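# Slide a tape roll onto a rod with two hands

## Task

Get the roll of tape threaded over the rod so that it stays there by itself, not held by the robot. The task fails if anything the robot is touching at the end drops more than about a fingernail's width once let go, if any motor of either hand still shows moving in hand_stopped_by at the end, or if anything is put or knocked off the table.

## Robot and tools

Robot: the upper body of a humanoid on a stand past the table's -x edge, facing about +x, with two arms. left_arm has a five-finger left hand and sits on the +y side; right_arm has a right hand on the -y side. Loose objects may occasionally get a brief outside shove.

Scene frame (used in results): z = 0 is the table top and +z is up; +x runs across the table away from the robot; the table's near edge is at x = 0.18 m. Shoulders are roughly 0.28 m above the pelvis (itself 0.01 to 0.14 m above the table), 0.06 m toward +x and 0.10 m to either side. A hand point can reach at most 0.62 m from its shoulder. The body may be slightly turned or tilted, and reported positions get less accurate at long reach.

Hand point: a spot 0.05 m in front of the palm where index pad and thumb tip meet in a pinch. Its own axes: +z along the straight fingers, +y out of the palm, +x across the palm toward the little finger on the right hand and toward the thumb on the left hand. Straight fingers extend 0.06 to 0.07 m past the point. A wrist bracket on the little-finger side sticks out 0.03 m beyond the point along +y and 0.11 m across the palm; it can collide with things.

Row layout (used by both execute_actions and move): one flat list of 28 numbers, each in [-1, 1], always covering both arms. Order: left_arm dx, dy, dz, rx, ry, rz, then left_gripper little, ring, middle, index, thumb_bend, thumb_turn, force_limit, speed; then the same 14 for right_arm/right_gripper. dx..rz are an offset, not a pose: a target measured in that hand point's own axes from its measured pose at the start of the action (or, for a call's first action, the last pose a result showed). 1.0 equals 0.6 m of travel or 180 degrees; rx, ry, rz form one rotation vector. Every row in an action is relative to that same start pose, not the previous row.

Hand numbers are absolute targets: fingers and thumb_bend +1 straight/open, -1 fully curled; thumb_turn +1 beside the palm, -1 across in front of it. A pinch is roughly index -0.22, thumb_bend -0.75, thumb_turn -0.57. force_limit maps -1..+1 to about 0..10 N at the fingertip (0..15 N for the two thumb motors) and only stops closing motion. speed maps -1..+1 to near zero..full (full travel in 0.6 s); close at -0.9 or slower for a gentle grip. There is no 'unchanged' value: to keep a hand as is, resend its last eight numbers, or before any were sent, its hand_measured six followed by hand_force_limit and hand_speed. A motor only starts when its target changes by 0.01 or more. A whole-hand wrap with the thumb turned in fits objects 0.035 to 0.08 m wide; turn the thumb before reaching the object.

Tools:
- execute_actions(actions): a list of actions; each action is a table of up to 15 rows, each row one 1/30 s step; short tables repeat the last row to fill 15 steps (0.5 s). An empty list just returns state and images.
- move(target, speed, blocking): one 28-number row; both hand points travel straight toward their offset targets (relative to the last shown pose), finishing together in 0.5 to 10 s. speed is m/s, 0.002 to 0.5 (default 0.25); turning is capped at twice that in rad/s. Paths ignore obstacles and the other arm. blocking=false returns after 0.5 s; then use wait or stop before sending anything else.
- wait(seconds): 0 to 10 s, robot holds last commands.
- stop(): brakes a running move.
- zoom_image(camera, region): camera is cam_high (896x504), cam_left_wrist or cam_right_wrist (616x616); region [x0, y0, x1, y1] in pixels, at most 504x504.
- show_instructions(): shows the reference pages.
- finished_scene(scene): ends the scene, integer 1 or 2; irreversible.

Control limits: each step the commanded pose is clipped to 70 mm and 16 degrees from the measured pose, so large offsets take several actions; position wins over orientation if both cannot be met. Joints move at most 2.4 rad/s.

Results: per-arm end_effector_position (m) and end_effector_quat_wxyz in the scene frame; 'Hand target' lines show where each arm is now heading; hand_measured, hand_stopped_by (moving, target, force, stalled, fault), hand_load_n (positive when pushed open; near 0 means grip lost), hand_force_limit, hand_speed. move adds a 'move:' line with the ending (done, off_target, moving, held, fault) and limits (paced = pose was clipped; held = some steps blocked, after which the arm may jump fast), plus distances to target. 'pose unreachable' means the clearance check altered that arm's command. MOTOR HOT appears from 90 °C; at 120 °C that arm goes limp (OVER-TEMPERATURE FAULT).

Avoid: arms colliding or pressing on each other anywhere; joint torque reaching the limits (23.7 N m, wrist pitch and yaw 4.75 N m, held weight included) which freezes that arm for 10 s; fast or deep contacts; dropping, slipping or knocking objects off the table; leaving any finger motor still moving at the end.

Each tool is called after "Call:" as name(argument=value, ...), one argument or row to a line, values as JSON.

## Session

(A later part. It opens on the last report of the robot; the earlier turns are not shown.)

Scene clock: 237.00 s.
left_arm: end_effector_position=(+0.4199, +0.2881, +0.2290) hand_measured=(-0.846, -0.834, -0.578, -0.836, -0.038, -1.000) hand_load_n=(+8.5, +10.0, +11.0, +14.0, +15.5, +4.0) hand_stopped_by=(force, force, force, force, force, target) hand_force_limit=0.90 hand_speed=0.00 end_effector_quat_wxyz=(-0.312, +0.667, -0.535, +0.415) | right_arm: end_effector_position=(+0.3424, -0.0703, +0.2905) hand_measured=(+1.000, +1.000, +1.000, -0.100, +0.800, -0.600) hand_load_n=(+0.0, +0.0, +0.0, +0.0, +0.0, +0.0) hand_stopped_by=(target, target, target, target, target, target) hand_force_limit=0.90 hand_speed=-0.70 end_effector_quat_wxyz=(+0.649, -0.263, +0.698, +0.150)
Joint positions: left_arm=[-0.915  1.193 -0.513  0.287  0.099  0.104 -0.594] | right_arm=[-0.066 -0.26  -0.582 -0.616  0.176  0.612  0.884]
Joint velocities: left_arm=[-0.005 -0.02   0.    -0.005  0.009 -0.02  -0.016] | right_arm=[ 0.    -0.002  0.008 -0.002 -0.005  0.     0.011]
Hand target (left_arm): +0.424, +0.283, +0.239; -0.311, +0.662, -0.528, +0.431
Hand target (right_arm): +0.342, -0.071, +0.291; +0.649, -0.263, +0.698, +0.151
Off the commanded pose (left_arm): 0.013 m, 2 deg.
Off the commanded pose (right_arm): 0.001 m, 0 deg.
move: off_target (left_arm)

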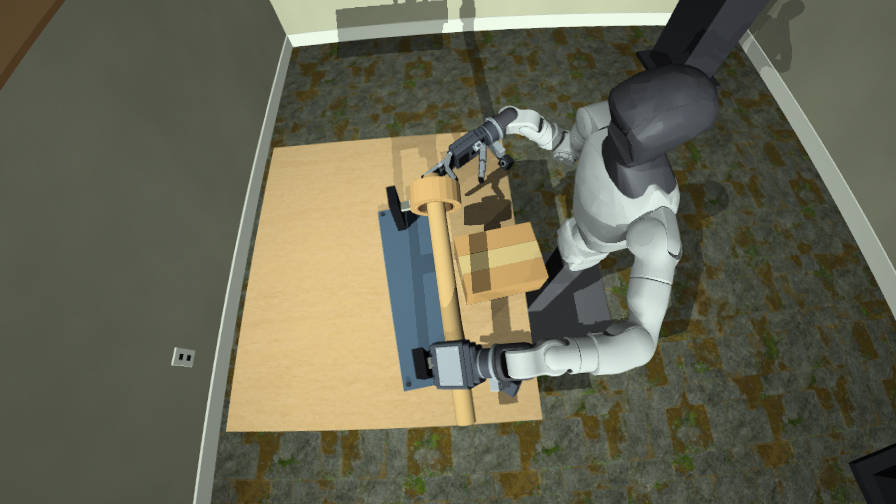

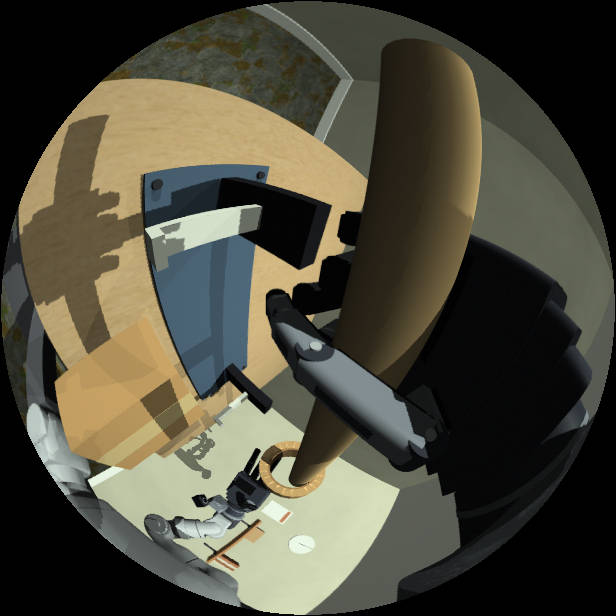

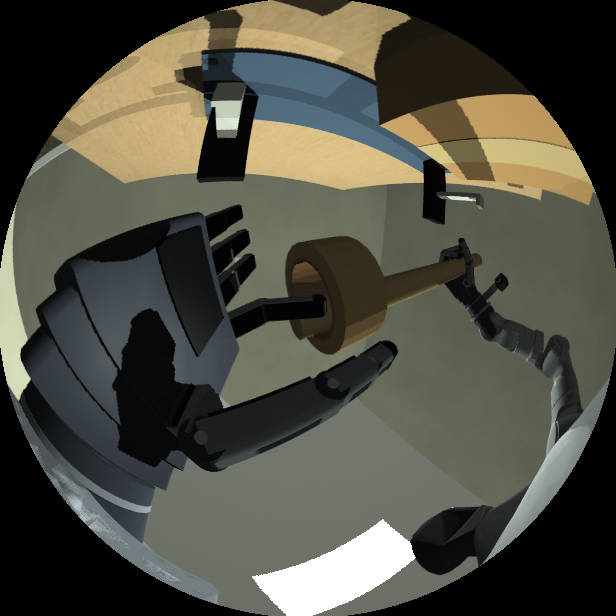

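Free. Retreating the right hand and tilting the rod.

Call:
move(
  target=[0,-0.04,0,0,0.02,-0.04,-1,-1,-1,-1,-0.9,-1,0.9,0,0.03,-0.1,-0.19,0,0,0,1,1,1,-0.1,0.8,-0.6,0.9,-0.7],
  speed=0.06,
)

Call:
move(
  target=[0,-0.05,0,0,0.06,-0.13,-1,-1,-1,-1,-0.9,-1,0.9,0,0,0,-0.05,0,0,0,1,1,1,-0.1,0.8,-0.6,0.9,-0.7],
  speed=0.1,
)

Call:
move(
  target=[0,-0.05,0,0,0.05,-0.105,-1,-1,-1,-1,-0.9,-1,0.9,0,0,0,0,0,0,0,1,1,1,-0.1,0.8,-0.6,0.9,-0.7],
  speed=0.1,
)

Scene clock: 244.10 s.
left_arm: end_effector_position=(+0.4271, +0.2975, +0.2379) hand_measured=(-0.846, -0.834, -0.578, -0.836, -0.038, -1.000) hand_load_n=(+9.0, +10.0, +11.0, +14.0, +15.5, +4.0) hand_stopped_by=(force, force, force, force, force, target) hand_force_limit=0.90 hand_speed=0.00 end_effector_quat_wxyz=(-0.268, +0.692, -0.507, +0.438) | right_arm: end_effector_position=(+0.2782, -0.1832, +0.2935) hand_measured=(+1.000, +1.000, +1.000, -0.100, +0.800, -0.600) hand_load_n=(+0.0, +0.0, +0.0, +0.0, +0.0, +0.0) hand_stopped_by=(target, target, target, target, target, target) hand_force_limit=0.90 hand_speed=-0.70 end_effector_quat_wxyz=(+0.646, -0.267, +0.701, +0.140)
Joint positions: left_arm=[-0.99   1.104 -0.42   0.55   0.1   -0.046 -0.714] | right_arm=[ 0.128 -0.406 -1.068 -0.298  0.375  0.364  1.335]
Joint velocities: left_arm=[-0.005 -0.023  0.017 -0.006 -0.014 -0.003 -0.013] | right_arm=[ 0.008  0.006 -0.008  0.015  0.     0.     0.007]
Hand target (left_arm): +0.431, +0.294, +0.249; -0.267, +0.687, -0.499, +0.455
Hand target (right_arm): +0.278, -0.184, +0.295; +0.647, -0.268, +0.699, +0.141
Off the commanded pose (left_arm): 0.013 m, 2 deg.
Off the commanded pose (right_arm): 0.004 m, 1 deg.
move: off_target (left_arm, right_arm)

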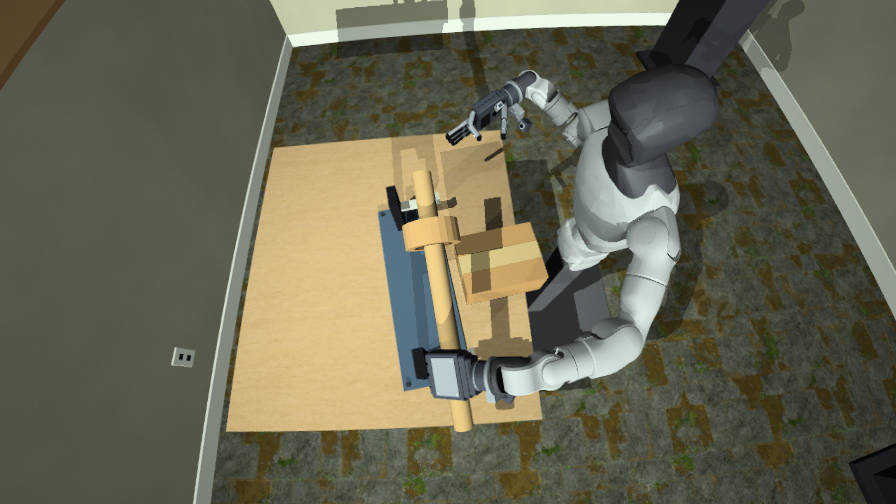

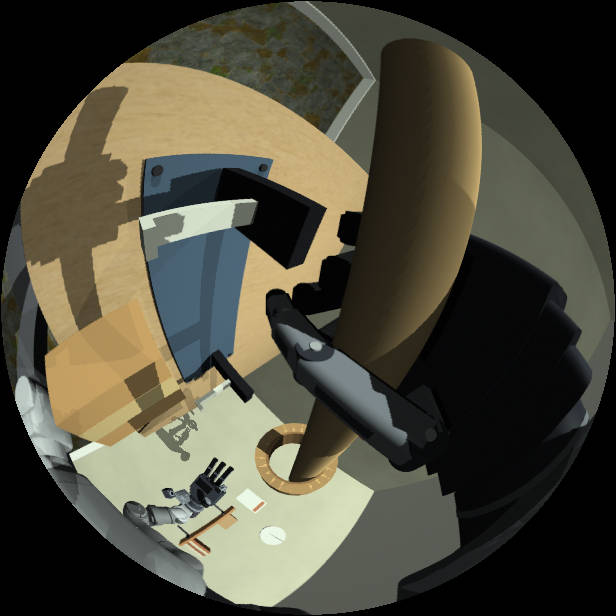

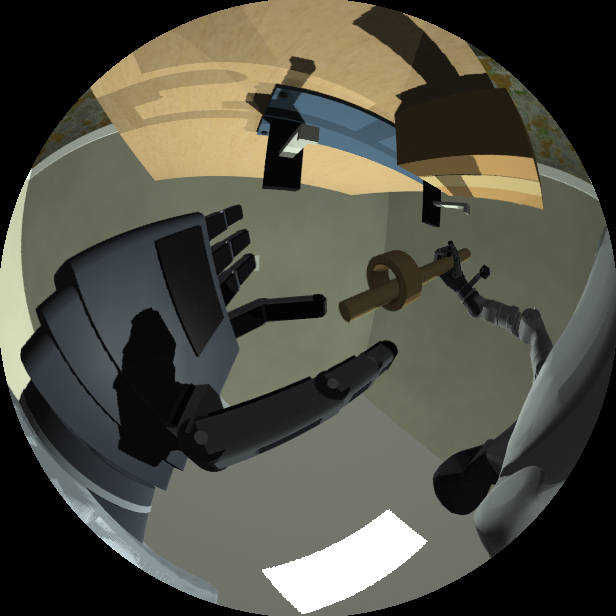

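Scene clock: 246.77 s.
left_arm: end_effector_position=(+0.4387, +0.3103, +0.2495) hand_measured=(-0.846, -0.834, -0.578, -0.836, -0.038, -1.000) hand_load_n=(+8.5, +9.5, +11.0, +13.5, +15.5, +3.5) hand_stopped_by=(force, force, force, force, force, target) hand_force_limit=0.90 hand_speed=0.00 end_effector_quat_wxyz=(-0.137, +0.755, -0.363, +0.529) | right_arm: end_effector_position=(+0.2536, -0.1985, +0.2968) hand_measured=(+1.000, +1.000, +1.000, -0.100, +0.800, -0.600) hand_load_n=(+0.0, +0.0, +0.0, +0.0, +0.0, +0.0) hand_stopped_by=(target, target, target, target, target, target) hand_force_limit=0.90 hand_speed=-0.70 end_effector_quat_wxyz=(+0.643, -0.270, +0.703, +0.137)
Joint positions: left_arm=[-1.264  0.91  -0.266  1.411  0.02  -0.434 -0.868] | right_arm=[ 0.176 -0.404 -1.18  -0.271  0.398  0.348  1.447]
Joint velocities: left_arm=[ 0.008 -0.009  0.025 -0.002  0.009  0.    -0.001] | right_arm=[ 0.005 -0.005  0.003  0.002 -0.006  0.     0.001]
Hand target (left_arm): +0.442, +0.309, +0.259; -0.140, +0.747, -0.362, +0.540
Hand target (right_arm): +0.253, -0.199, +0.297; +0.645, -0.269, +0.702, +0.138
Off the commanded pose (left_arm): 0.013 m, 4 deg.
Off the commanded pose (right_arm): 0.001 m, 1 deg.
move: off_target (left_arm)

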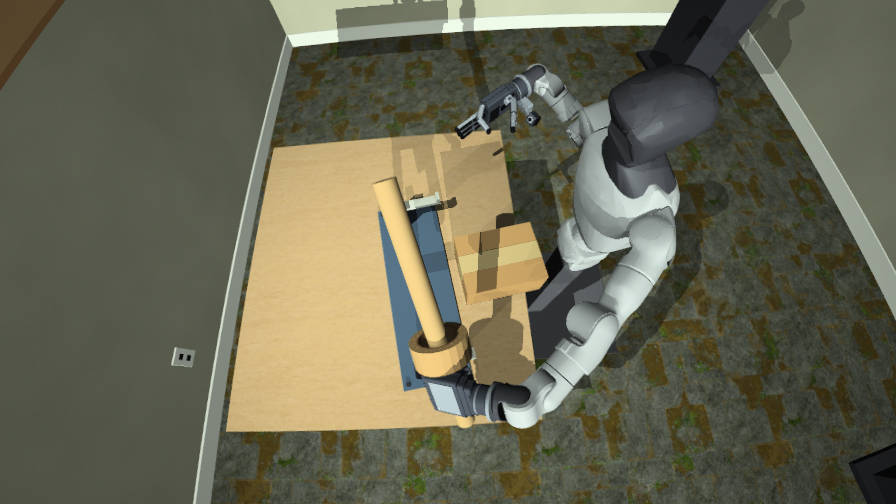

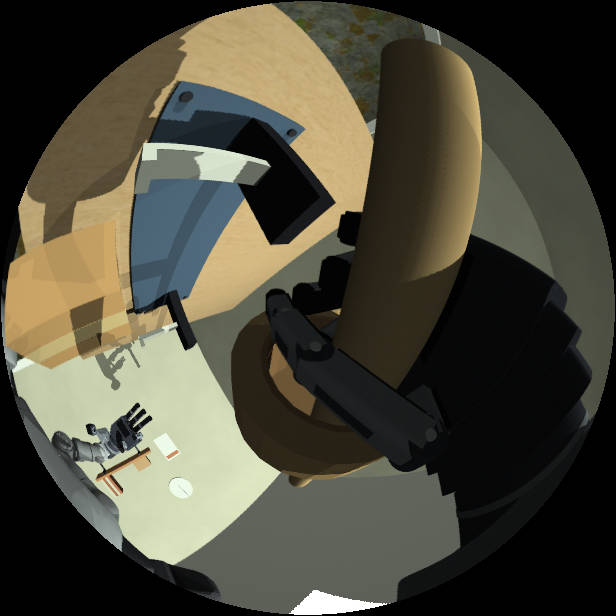

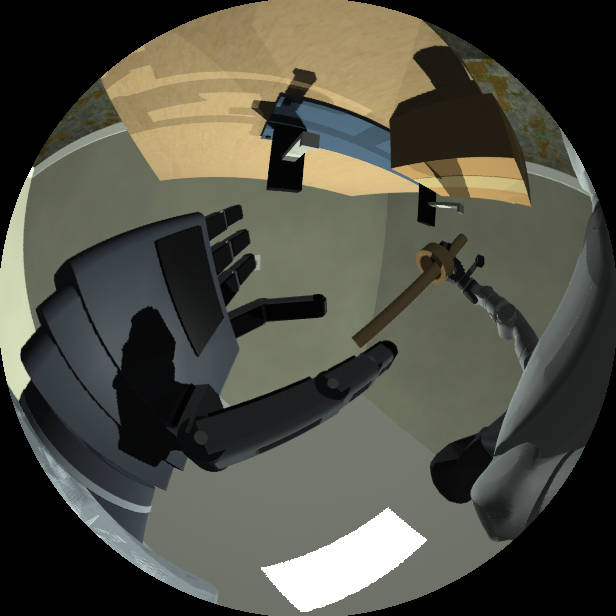

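Scene clock: 249.07 s.
left_arm: end_effector_position=(+0.4465, +0.3329, +0.2570) hand_measured=(-0.846, -0.834, -0.578, -0.836, -0.038, -1.000) hand_load_n=(+9.0, +9.5, +11.0, +13.5, +15.5, +3.5) hand_stopped_by=(force, force, force, force, force, target) hand_force_limit=0.90 hand_speed=0.00 end_effector_quat_wxyz=(-0.076, +0.792, -0.196, +0.574) | right_arm: end_effector_position=(+0.2536, -0.1985, +0.2968) hand_measured=(+1.000, +1.000, +1.000, -0.100, +0.800, -0.600) hand_load_n=(+0.0, +0.0, +0.0, +0.0, +0.0, +0.0) hand_stopped_by=(target, target, target, target, target, target) hand_force_limit=0.90 hand_speed=-0.70 end_effector_quat_wxyz=(+0.643, -0.270, +0.703, +0.137)
Joint positions: left_arm=[-1.187  0.881  0.006  1.414 -0.02  -0.243 -0.848] | right_arm=[ 0.176 -0.404 -1.18  -0.271  0.398  0.348  1.447]
Joint velocities: left_arm=[ 0.006 -0.003  0.02   0.002  0.015  0.006  0.   ] | right_arm=[-0.008 -0.006  0.002 -0.002 -0.003  0.     0.   ]
Hand target (left_arm): +0.449, +0.333, +0.266; -0.080, +0.784, -0.194, +0.584
Hand target (right_arm): +0.254, -0.199, +0.297; +0.643, -0.270, +0.703, +0.137
Off the commanded pose (left_arm): 0.011 m, 10 deg.
Off the commanded pose (right_arm): 0.000 m, 0 deg.
move: off_target (left_arm)

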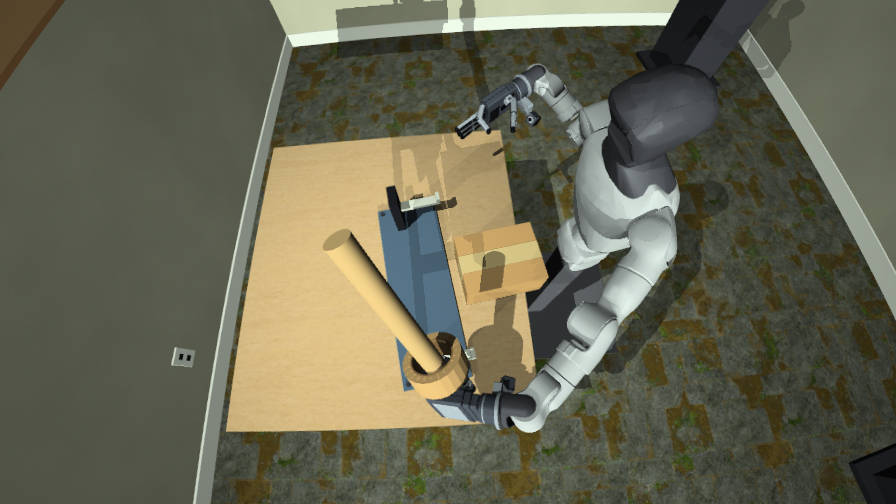

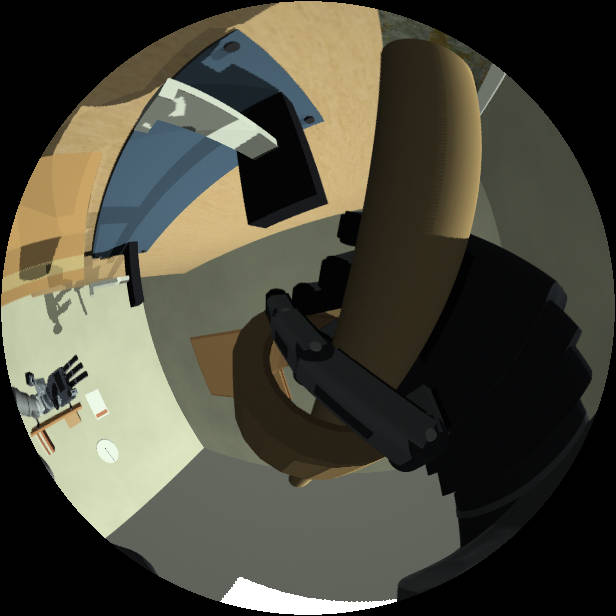

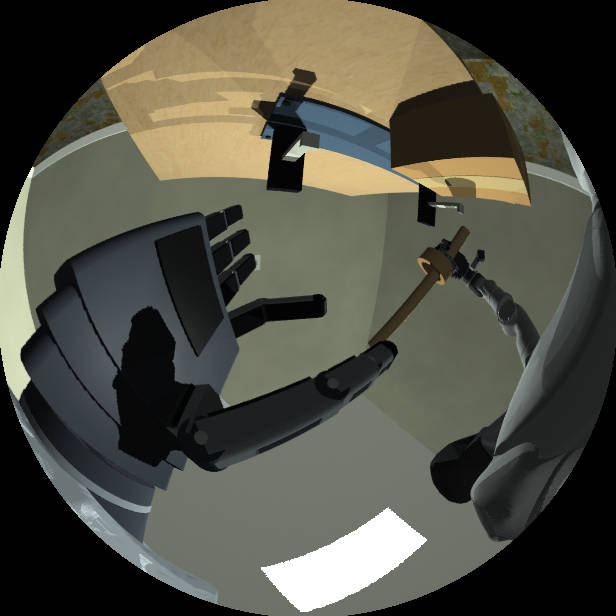

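Call:
move(
  target=[0.03,0.1,-0.02,0.063,-0.124,0.414,-1,-1,-1,-1,-0.9,-1,0.9,0,0,0,0,0,0,0,1,1,1,-0.1,0.8,-0.6,0.9,-0.7],
  speed=0.15,
)

Scene clock: 259.93 s.
left_arm: end_effector_position=(+0.4196, +0.2660, +0.2485) hand_measured=(-0.846, -0.834, -0.578, -0.836, -0.038, -1.000) hand_load_n=(+9.0, +9.5, +11.0, +13.5, +15.5, +3.5) hand_stopped_by=(force, force, force, force, force, target) hand_force_limit=0.90 hand_speed=0.00 end_effector_quat_wxyz=(+0.503, -0.583, +0.573, -0.281) | right_arm: end_effector_position=(+0.2536, -0.1985, +0.2968) hand_measured=(+1.000, +1.000, +1.000, -0.100, +0.800, -0.600) hand_load_n=(+0.0, +0.0, +0.0, +0.0, +0.0, +0.0) hand_stopped_by=(target, target, target, target, target, target) hand_force_limit=0.90 hand_speed=-0.70 end_effector_quat_wxyz=(+0.643, -0.270, +0.703, +0.137)
Joint positions: left_arm=[-0.951  1.048 -0.655 -0.255  0.857  0.715 -0.885] | right_arm=[ 0.176 -0.404 -1.18  -0.271  0.398  0.348  1.447]
Joint velocities: left_arm=[-0.014 -0.011  0.012 -0.006 -0.002  0.    -0.001] | right_arm=[ 0.012  0.008  0.014  0.011 -0.005  0.     0.   ]
Hand target (left_arm): +0.423, +0.266, +0.259; -0.513, +0.577, -0.566, +0.289
Hand target (right_arm): +0.254, -0.199, +0.297; +0.643, -0.270, +0.703, +0.137
Off the commanded pose (left_arm): 0.012 m, 2 deg.
Off the commanded pose (right_arm): 0.000 m, 0 deg.
move: off_target (left_arm)

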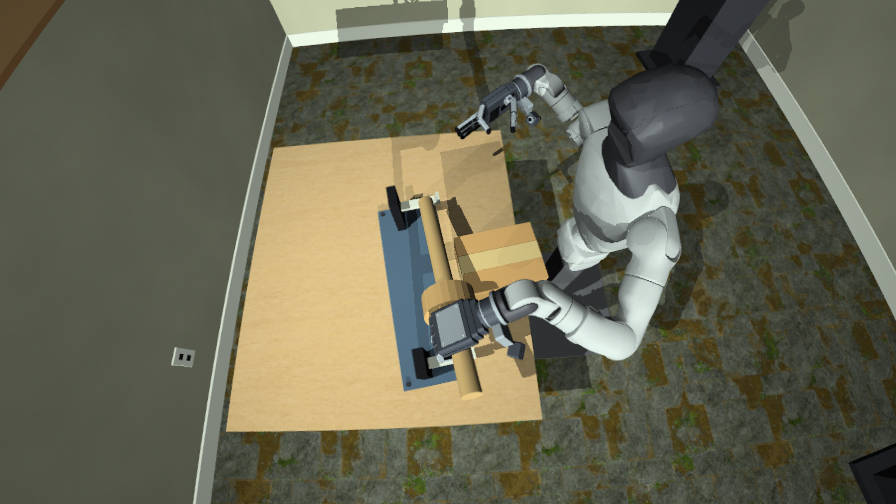

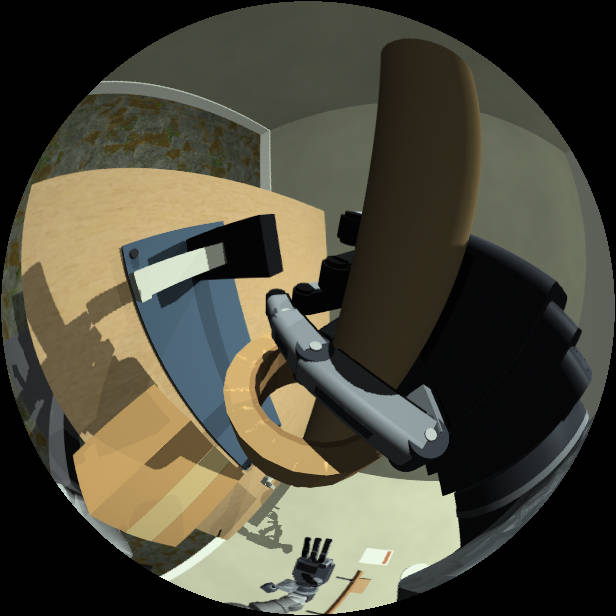

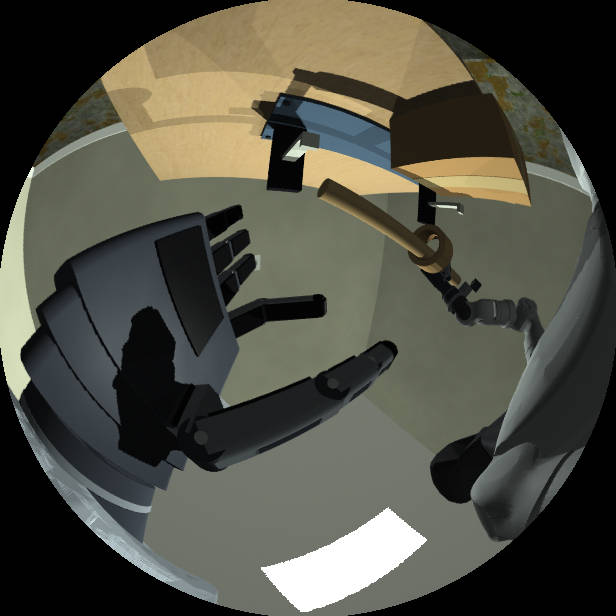

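Call:
move(
  target=[0.125,0.015,0.018,-0.01,0.016,-0.09,-1,-1,-1,-1,-0.9,-1,0.9,0,0,0,0,0,0,0,1,1,1,-0.1,0.8,-0.6,0.9,-0.7],
  speed=0.08,
)

Scene clock: 271.60 s.
left_arm: end_effector_position=(+0.4365, +0.2029, +0.2137) hand_measured=(-0.846, -0.834, -0.578, -0.836, -0.038, -1.000) hand_load_n=(+9.0, +9.5, +11.0, +13.5, +15.5, +3.5) hand_stopped_by=(force, force, force, force, force, target) hand_force_limit=0.90 hand_speed=0.00 end_effector_quat_wxyz=(-0.433, +0.664, -0.500, +0.349) | right_arm: end_effector_position=(+0.2536, -0.1985, +0.2968) hand_measured=(+1.000, +1.000, +1.000, -0.100, +0.800, -0.600) hand_load_n=(+0.0, +0.0, +0.0, +0.0, +0.0, +0.0) hand_stopped_by=(target, target, target, target, target, target) hand_force_limit=0.90 hand_speed=-0.70 end_effector_quat_wxyz=(+0.643, -0.270, +0.703, +0.137)
Joint positions: left_arm=[-0.939  0.74  -0.695 -0.183  0.883  0.974 -0.822] | right_arm=[ 0.176 -0.404 -1.18  -0.271  0.398  0.348  1.447]
Joint velocities: left_arm=[-0.009  0.    -0.014 -0.009  0.015  0.     0.   ] | right_arm=[ 0.014  0.003  0.003 -0.005 -0.002  0.     0.   ]
Hand target (left_arm): +0.437, +0.204, +0.213; -0.434, +0.665, -0.499, +0.348
Hand target (right_arm): +0.254, -0.199, +0.297; +0.643, -0.270, +0.703, +0.137
Off the commanded pose (left_arm): 0.007 m, 1 deg.
Off the commanded pose (right_arm): 0.000 m, 0 deg.
move: off_target (left_arm)

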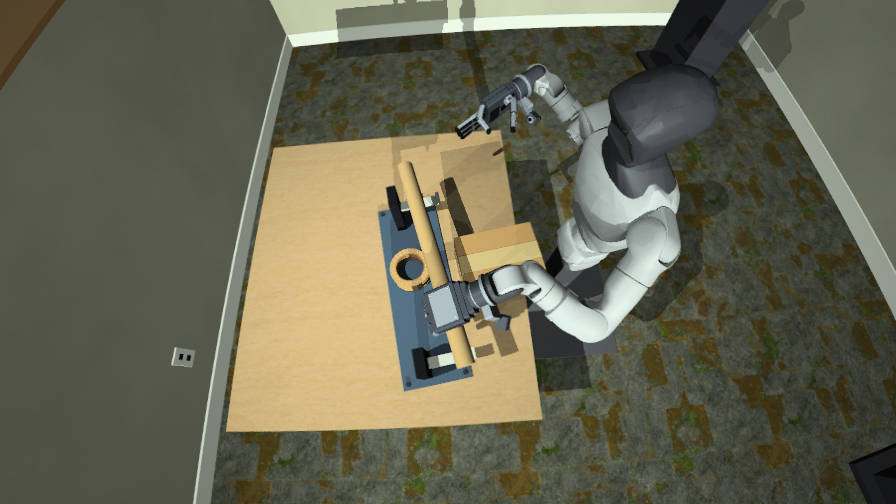

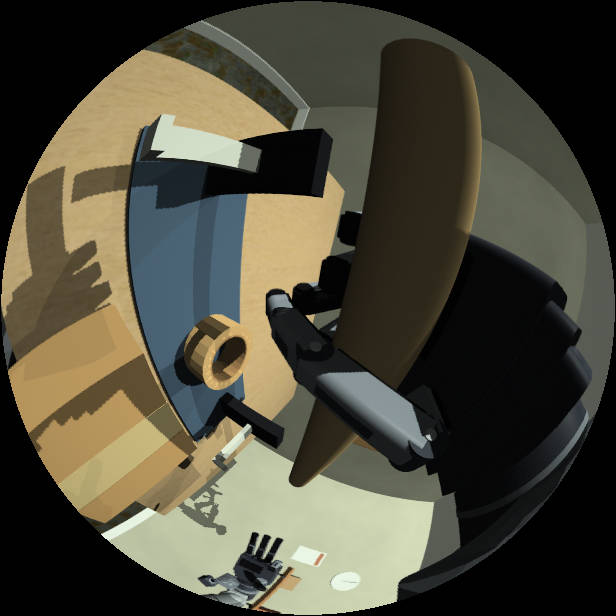

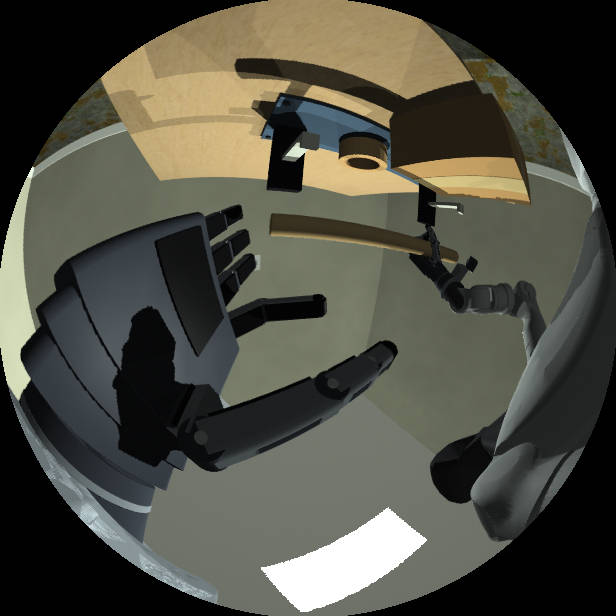

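Call:
move(
  target=[-0.2,-0.1,0,0,0.11,-0.25,-1,-1,-1,-1,-0.9,-1,0.9,0,0,0,0,0,0,0,1,1,1,0.1,0.8,-0.6,0.9,-0.5],
  speed=0.15,
)

Call:
move(
  target=[0,0,0,0,0,0,-1,-1,-1,-1,-0.9,-1,0.9,0,0.093,0.13,0.38,-0.238,-0.019,-0.477,1,1,1,0.1,0.8,-0.6,0.9,-0.5],
  speed=0.2,
)

Scene clock: 291.83 s.
left_arm: end_effector_position=(+0.4321, +0.3304, +0.2697) hand_measured=(-0.846, -0.834, -0.578, -0.836, -0.038, -1.000) hand_load_n=(+9.0, +9.5, +11.0, +13.5, +15.5, +3.5) hand_stopped_by=(force, force, force, force, force, target) hand_force_limit=0.90 hand_speed=0.00 end_effector_quat_wxyz=(-0.185, +0.740, -0.271, +0.587) | right_arm: end_effector_position=(+0.2536, -0.1985, +0.2968) hand_measured=(+1.000, +1.000, +1.000, +0.100, +0.800, -0.600) hand_load_n=(+0.0, +0.0, +0.0, +0.0, +0.0, +0.0) hand_stopped_by=(target, target, target, target, target, target) hand_force_limit=0.90 hand_speed=-0.50 end_effector_quat_wxyz=(+0.643, -0.270, +0.703, +0.137)
Joint positions: left_arm=[-0.796  0.895  0.171  0.679  0.059 -0.047 -0.741] | right_arm=[ 0.176 -0.404 -1.18  -0.271  0.398  0.348  1.447]
Joint velocities: left_arm=[-0.018  0.005  0.     0.012 -0.003 -0.016 -0.007] | right_arm=[ 0.011  0.018 -0.005 -0.005  0.009  0.     0.   ]
Hand target (left_arm): +0.432, +0.330, +0.271; -0.184, +0.739, -0.270, +0.589
Hand target (right_arm): +0.254, -0.199, +0.297; +0.643, -0.270, +0.703, +0.137
Off the commanded pose (left_arm): 0.008 m, 1 deg.
Off the commanded pose (right_arm): 0.000 m, 0 deg.
move: off_target (left_arm)

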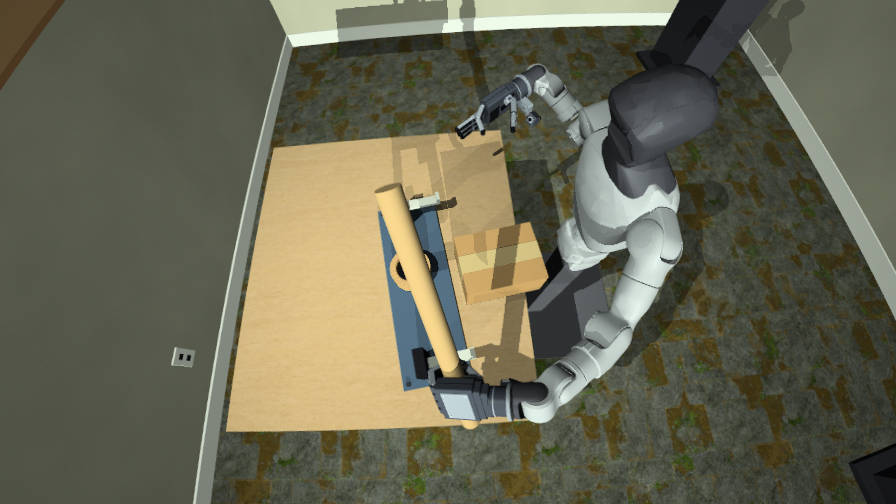

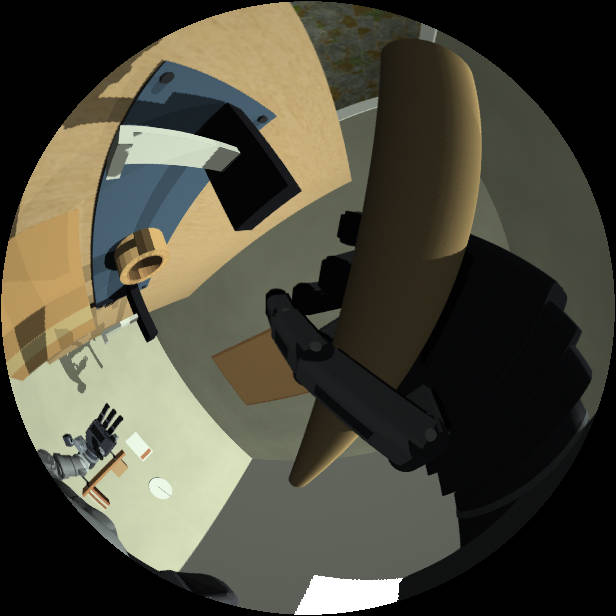

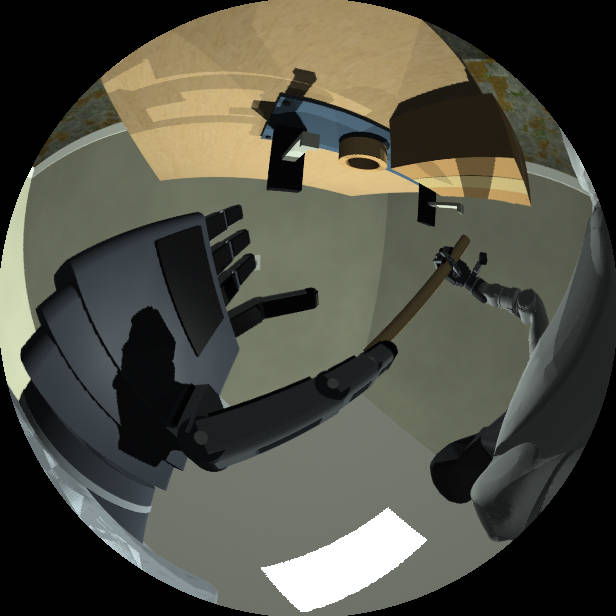

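Scene clock: 296.50 s.
left_arm: end_effector_position=(+0.4321, +0.3304, +0.2698) hand_measured=(-0.846, -0.834, -0.578, -0.836, -0.038, -1.000) hand_load_n=(+9.0, +9.5, +11.0, +13.5, +15.5, +3.5) hand_stopped_by=(force, force, force, force, force, target) hand_force_limit=0.90 hand_speed=0.00 end_effector_quat_wxyz=(-0.185, +0.740, -0.271, +0.587) | right_arm: end_effector_position=(+0.3988, -0.0186, +0.1928) hand_measured=(+1.000, +1.000, +1.000, +0.100, +0.800, -0.600) hand_load_n=(+0.0, +0.0, +0.0, +0.0, +0.0, +0.0) hand_stopped_by=(target, target, target, target, target, target) hand_force_limit=0.90 hand_speed=-0.50 end_effector_quat_wxyz=(-0.457, +0.857, -0.226, +0.073)
Joint positions: left_arm=[-0.797  0.895  0.171  0.679  0.059 -0.047 -0.741] | right_arm=[-1.062 -0.552 -0.134  0.812 -0.703 -1.078  1.126]
Joint velocities: left_arm=[ 0.008 -0.002  0.012 -0.002 -0.009  0.     0.   ] | right_arm=[-0.008  0.009  0.     0.002  0.    -0.007 -0.004]
Hand target (left_arm): +0.432, +0.330, +0.270; -0.185, +0.740, -0.271, +0.587
Hand target (right_arm): +0.399, -0.019, +0.192; -0.455, +0.858, -0.224, +0.075
Off the commanded pose (left_arm): 0.000 m, 0 deg.
Off the commanded pose (right_arm): 0.008 m, 3 deg.
move: off_target (right_arm)

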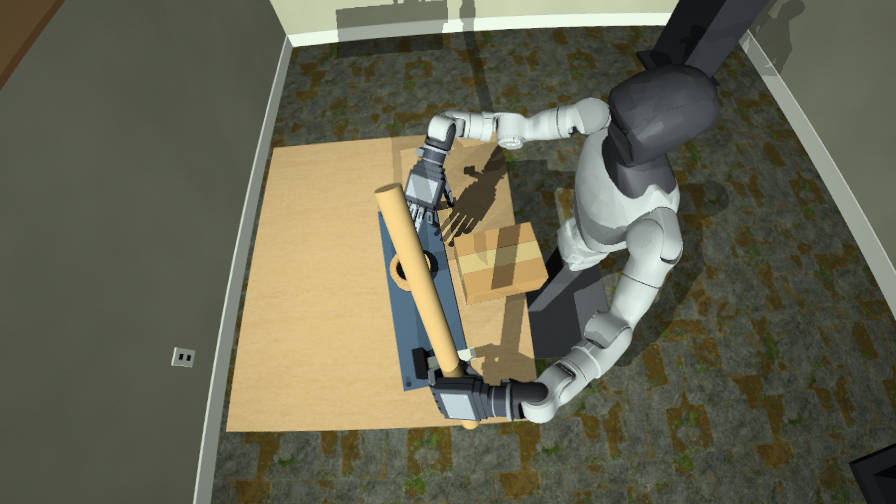

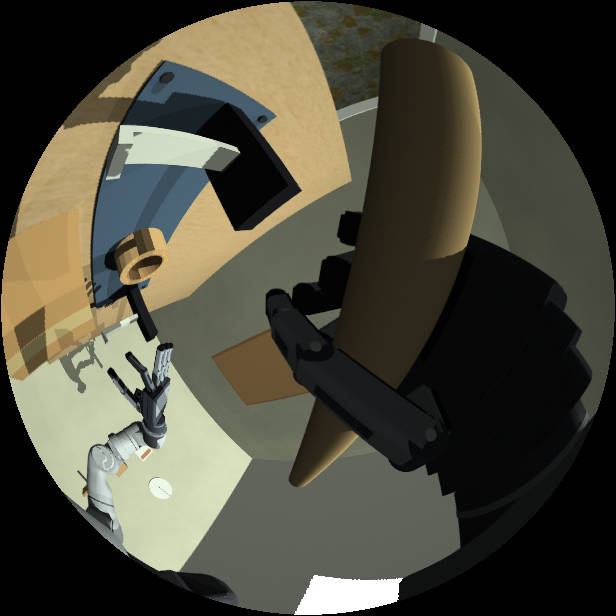

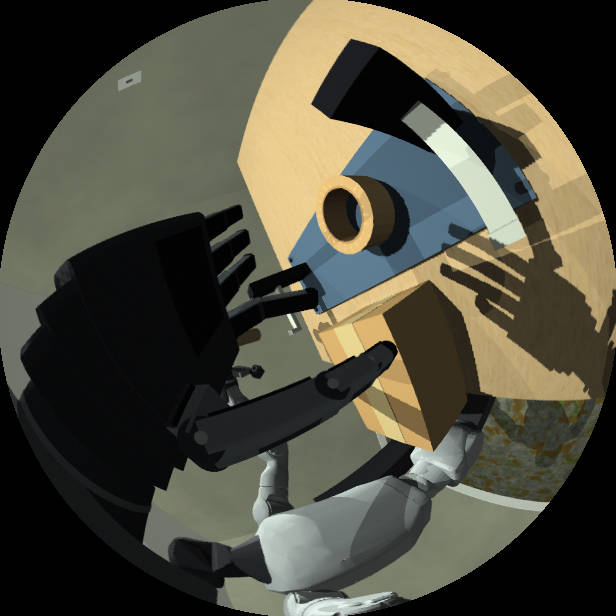

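Call:
move(
  target=[-0.03,0,-0.12,0,0,0,-1,-1,-1,-1,-0.9,-1,0.9,0,0.06,0.058,0.12,0,0,0,1,1,1,0.1,0.8,-0.6,0.9,-0.5],
  speed=0.08,
)

Call:
zoom_image(
  camera="cam_high",
  region=[350,150,530,320],
)

Scene clock: 304.73 s.
left_arm: end_effector_position=(+0.3606, +0.3470, +0.2769) hand_measured=(-0.846, -0.834, -0.578, -0.836, -0.038, -1.000) hand_load_n=(+9.0, +9.5, +11.0, +13.5, +15.5, +3.5) hand_stopped_by=(force, force, force, force, force, target) hand_force_limit=0.90 hand_speed=0.00 end_effector_quat_wxyz=(-0.190, +0.738, -0.277, +0.585) | right_arm: end_effector_position=(+0.4410, +0.0067, +0.1200) hand_measured=(+1.000, +1.000, +1.000, +0.100, +0.800, -0.600) hand_load_n=(+0.0, +0.0, +0.0, +0.0, +0.0, +0.0) hand_stopped_by=(target, target, target, target, target, target) hand_force_limit=0.90 hand_speed=-0.50 end_effector_quat_wxyz=(-0.449, +0.846, -0.256, +0.135)
Joint positions: left_arm=[-0.378  0.994  0.433  0.304 -0.097  0.032 -0.83 ] | right_arm=[-1.294 -0.463  0.192  1.421 -1.386 -0.974  0.125]
Joint velocities: left_arm=[ 0.006  0.    -0.017 -0.003  0.     0.     0.   ] | right_arm=[-0.012  0.     0.028  0.046 -0.04  -0.006 -0.056]
Hand target (left_arm): +0.360, +0.346, +0.278; -0.188, +0.738, -0.276, +0.586
Hand target (right_arm): +0.440, +0.007, +0.119; -0.448, +0.847, -0.253, +0.134
Off the commanded pose (left_arm): 0.004 m, 1 deg.
Off the commanded pose (right_arm): 0.005 m, 8 deg.
move: off_target (left_arm, right_arm)

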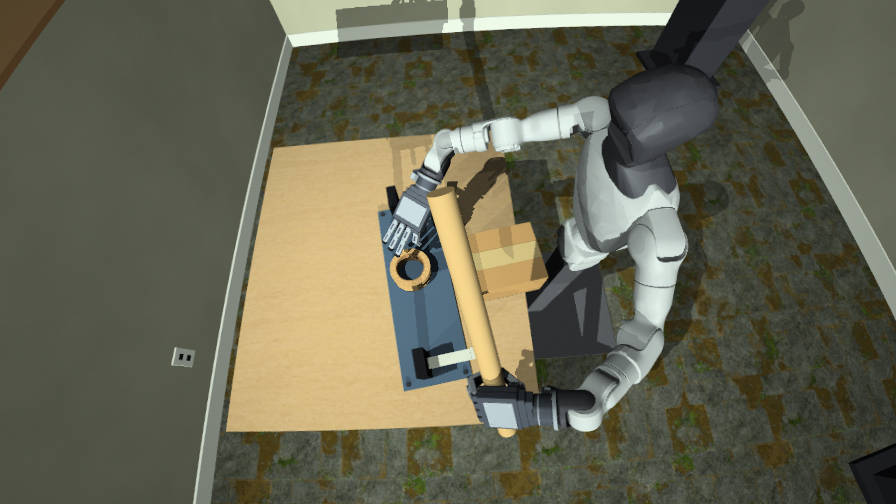

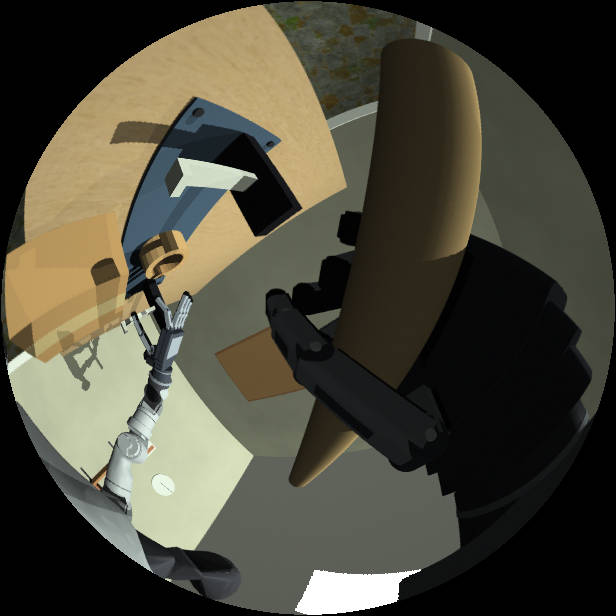

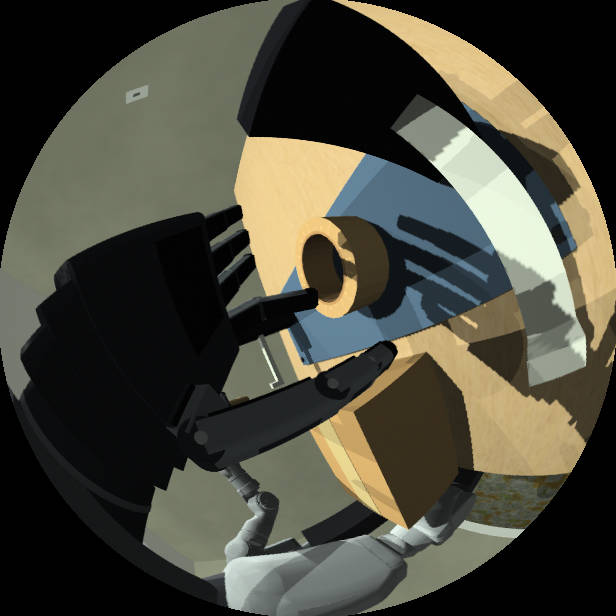

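Region (350, 150, 530, 320) of cam_high's 896x504 image, scaled by 2.800, with more detail than that image has.

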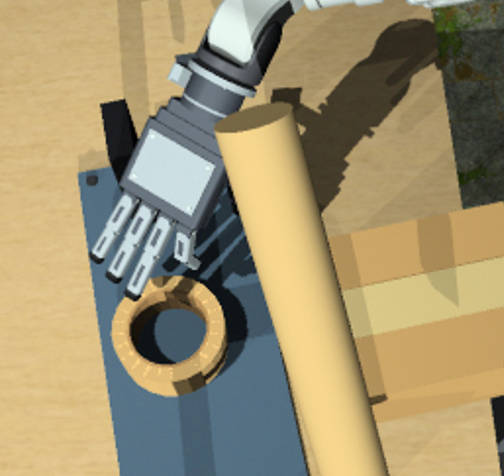

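Call:
move(
  target=[0,0,0,0,0,0,-1,-1,-1,-1,-0.9,-1,0.9,0,-0.072,-0.05,0.06,0,0.14,0.095,1,1,1,0.1,0.5,-0.6,0.9,-0.5],
  speed=0.06,
)

Call:
zoom_image(
  camera="cam_high",
  region=[350,150,530,320],
)

Scene clock: 320.50 s.
left_arm: end_effector_position=(+0.3606, +0.3470, +0.2769) hand_measured=(-0.846, -0.834, -0.578, -0.836, -0.038, -1.000) hand_load_n=(+9.0, +9.5, +11.0, +13.5, +15.5, +3.5) hand_stopped_by=(force, force, force, force, force, target) hand_force_limit=0.90 hand_speed=0.00 end_effector_quat_wxyz=(-0.190, +0.738, -0.277, +0.585) | right_arm: end_effector_position=(+0.4277, +0.0730, +0.1190) hand_measured=(+1.000, +1.000, +1.000, +0.100, +0.500, -0.600) hand_load_n=(+0.0, +0.0, +0.0, +0.0, +0.0, +0.0) hand_stopped_by=(target, target, target, target, target, target) hand_force_limit=0.90 hand_speed=-0.50 end_effector_quat_wxyz=(-0.368, +0.812, -0.442, +0.103)
Joint positions: left_arm=[-0.378  0.994  0.433  0.304 -0.097  0.032 -0.83 ] | right_arm=[-1.601 -0.013  0.913  2.079 -0.382 -0.731  0.407]
Joint velocities: left_arm=[ 0.005  0.009  0.008  0.    -0.017  0.     0.   ] | right_arm=[0.006 0.029 0.08  0.006 0.092 0.035 0.065]
Hand target (left_arm): +0.361, +0.347, +0.277; -0.190, +0.738, -0.277, +0.585
Hand target (right_arm): +0.428, +0.073, +0.119; -0.366, +0.811, -0.444, +0.103
Off the commanded pose (left_arm): 0.000 m, 0 deg.
Off the commanded pose (right_arm): 0.007 m, 19 deg; orientation clipped at the last step of the last action.
joint sent to its limit (right arm) — the command would take joint 1 (shoulder pitch) past its lower limit and joint 4 (elbow) past its upper limit, so those joints were sent only as far as their limits.
move: off_target (right_arm); limits=paced

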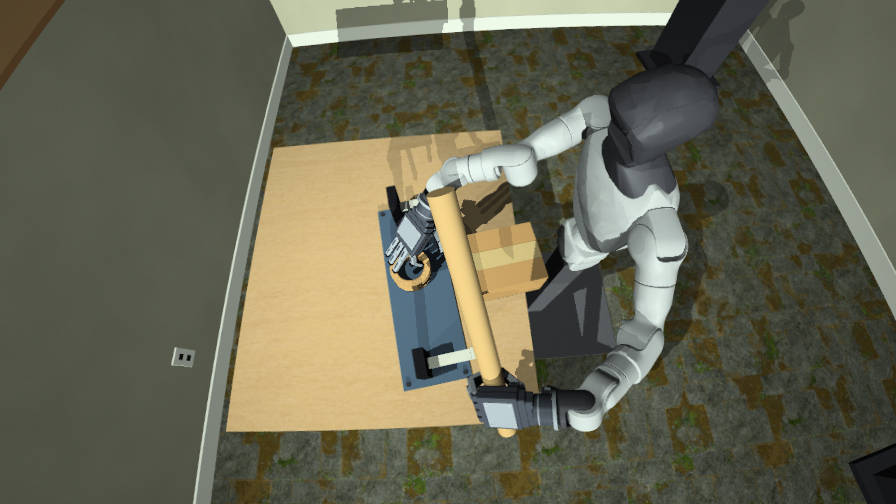

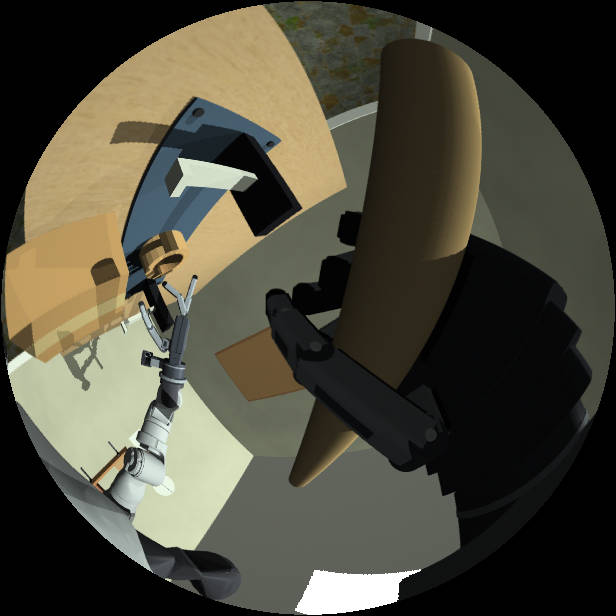

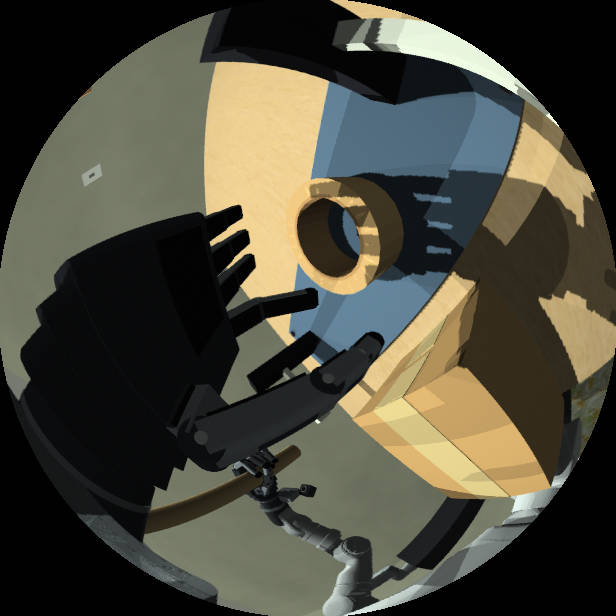

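Region (350, 150, 530, 320) of cam_high's 896x504 image, scaled by 2.800, with more detail than that image has.

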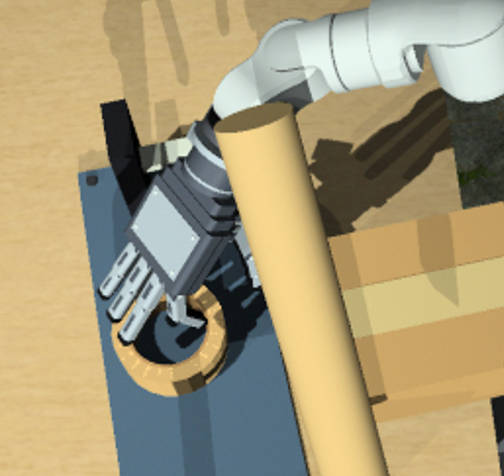

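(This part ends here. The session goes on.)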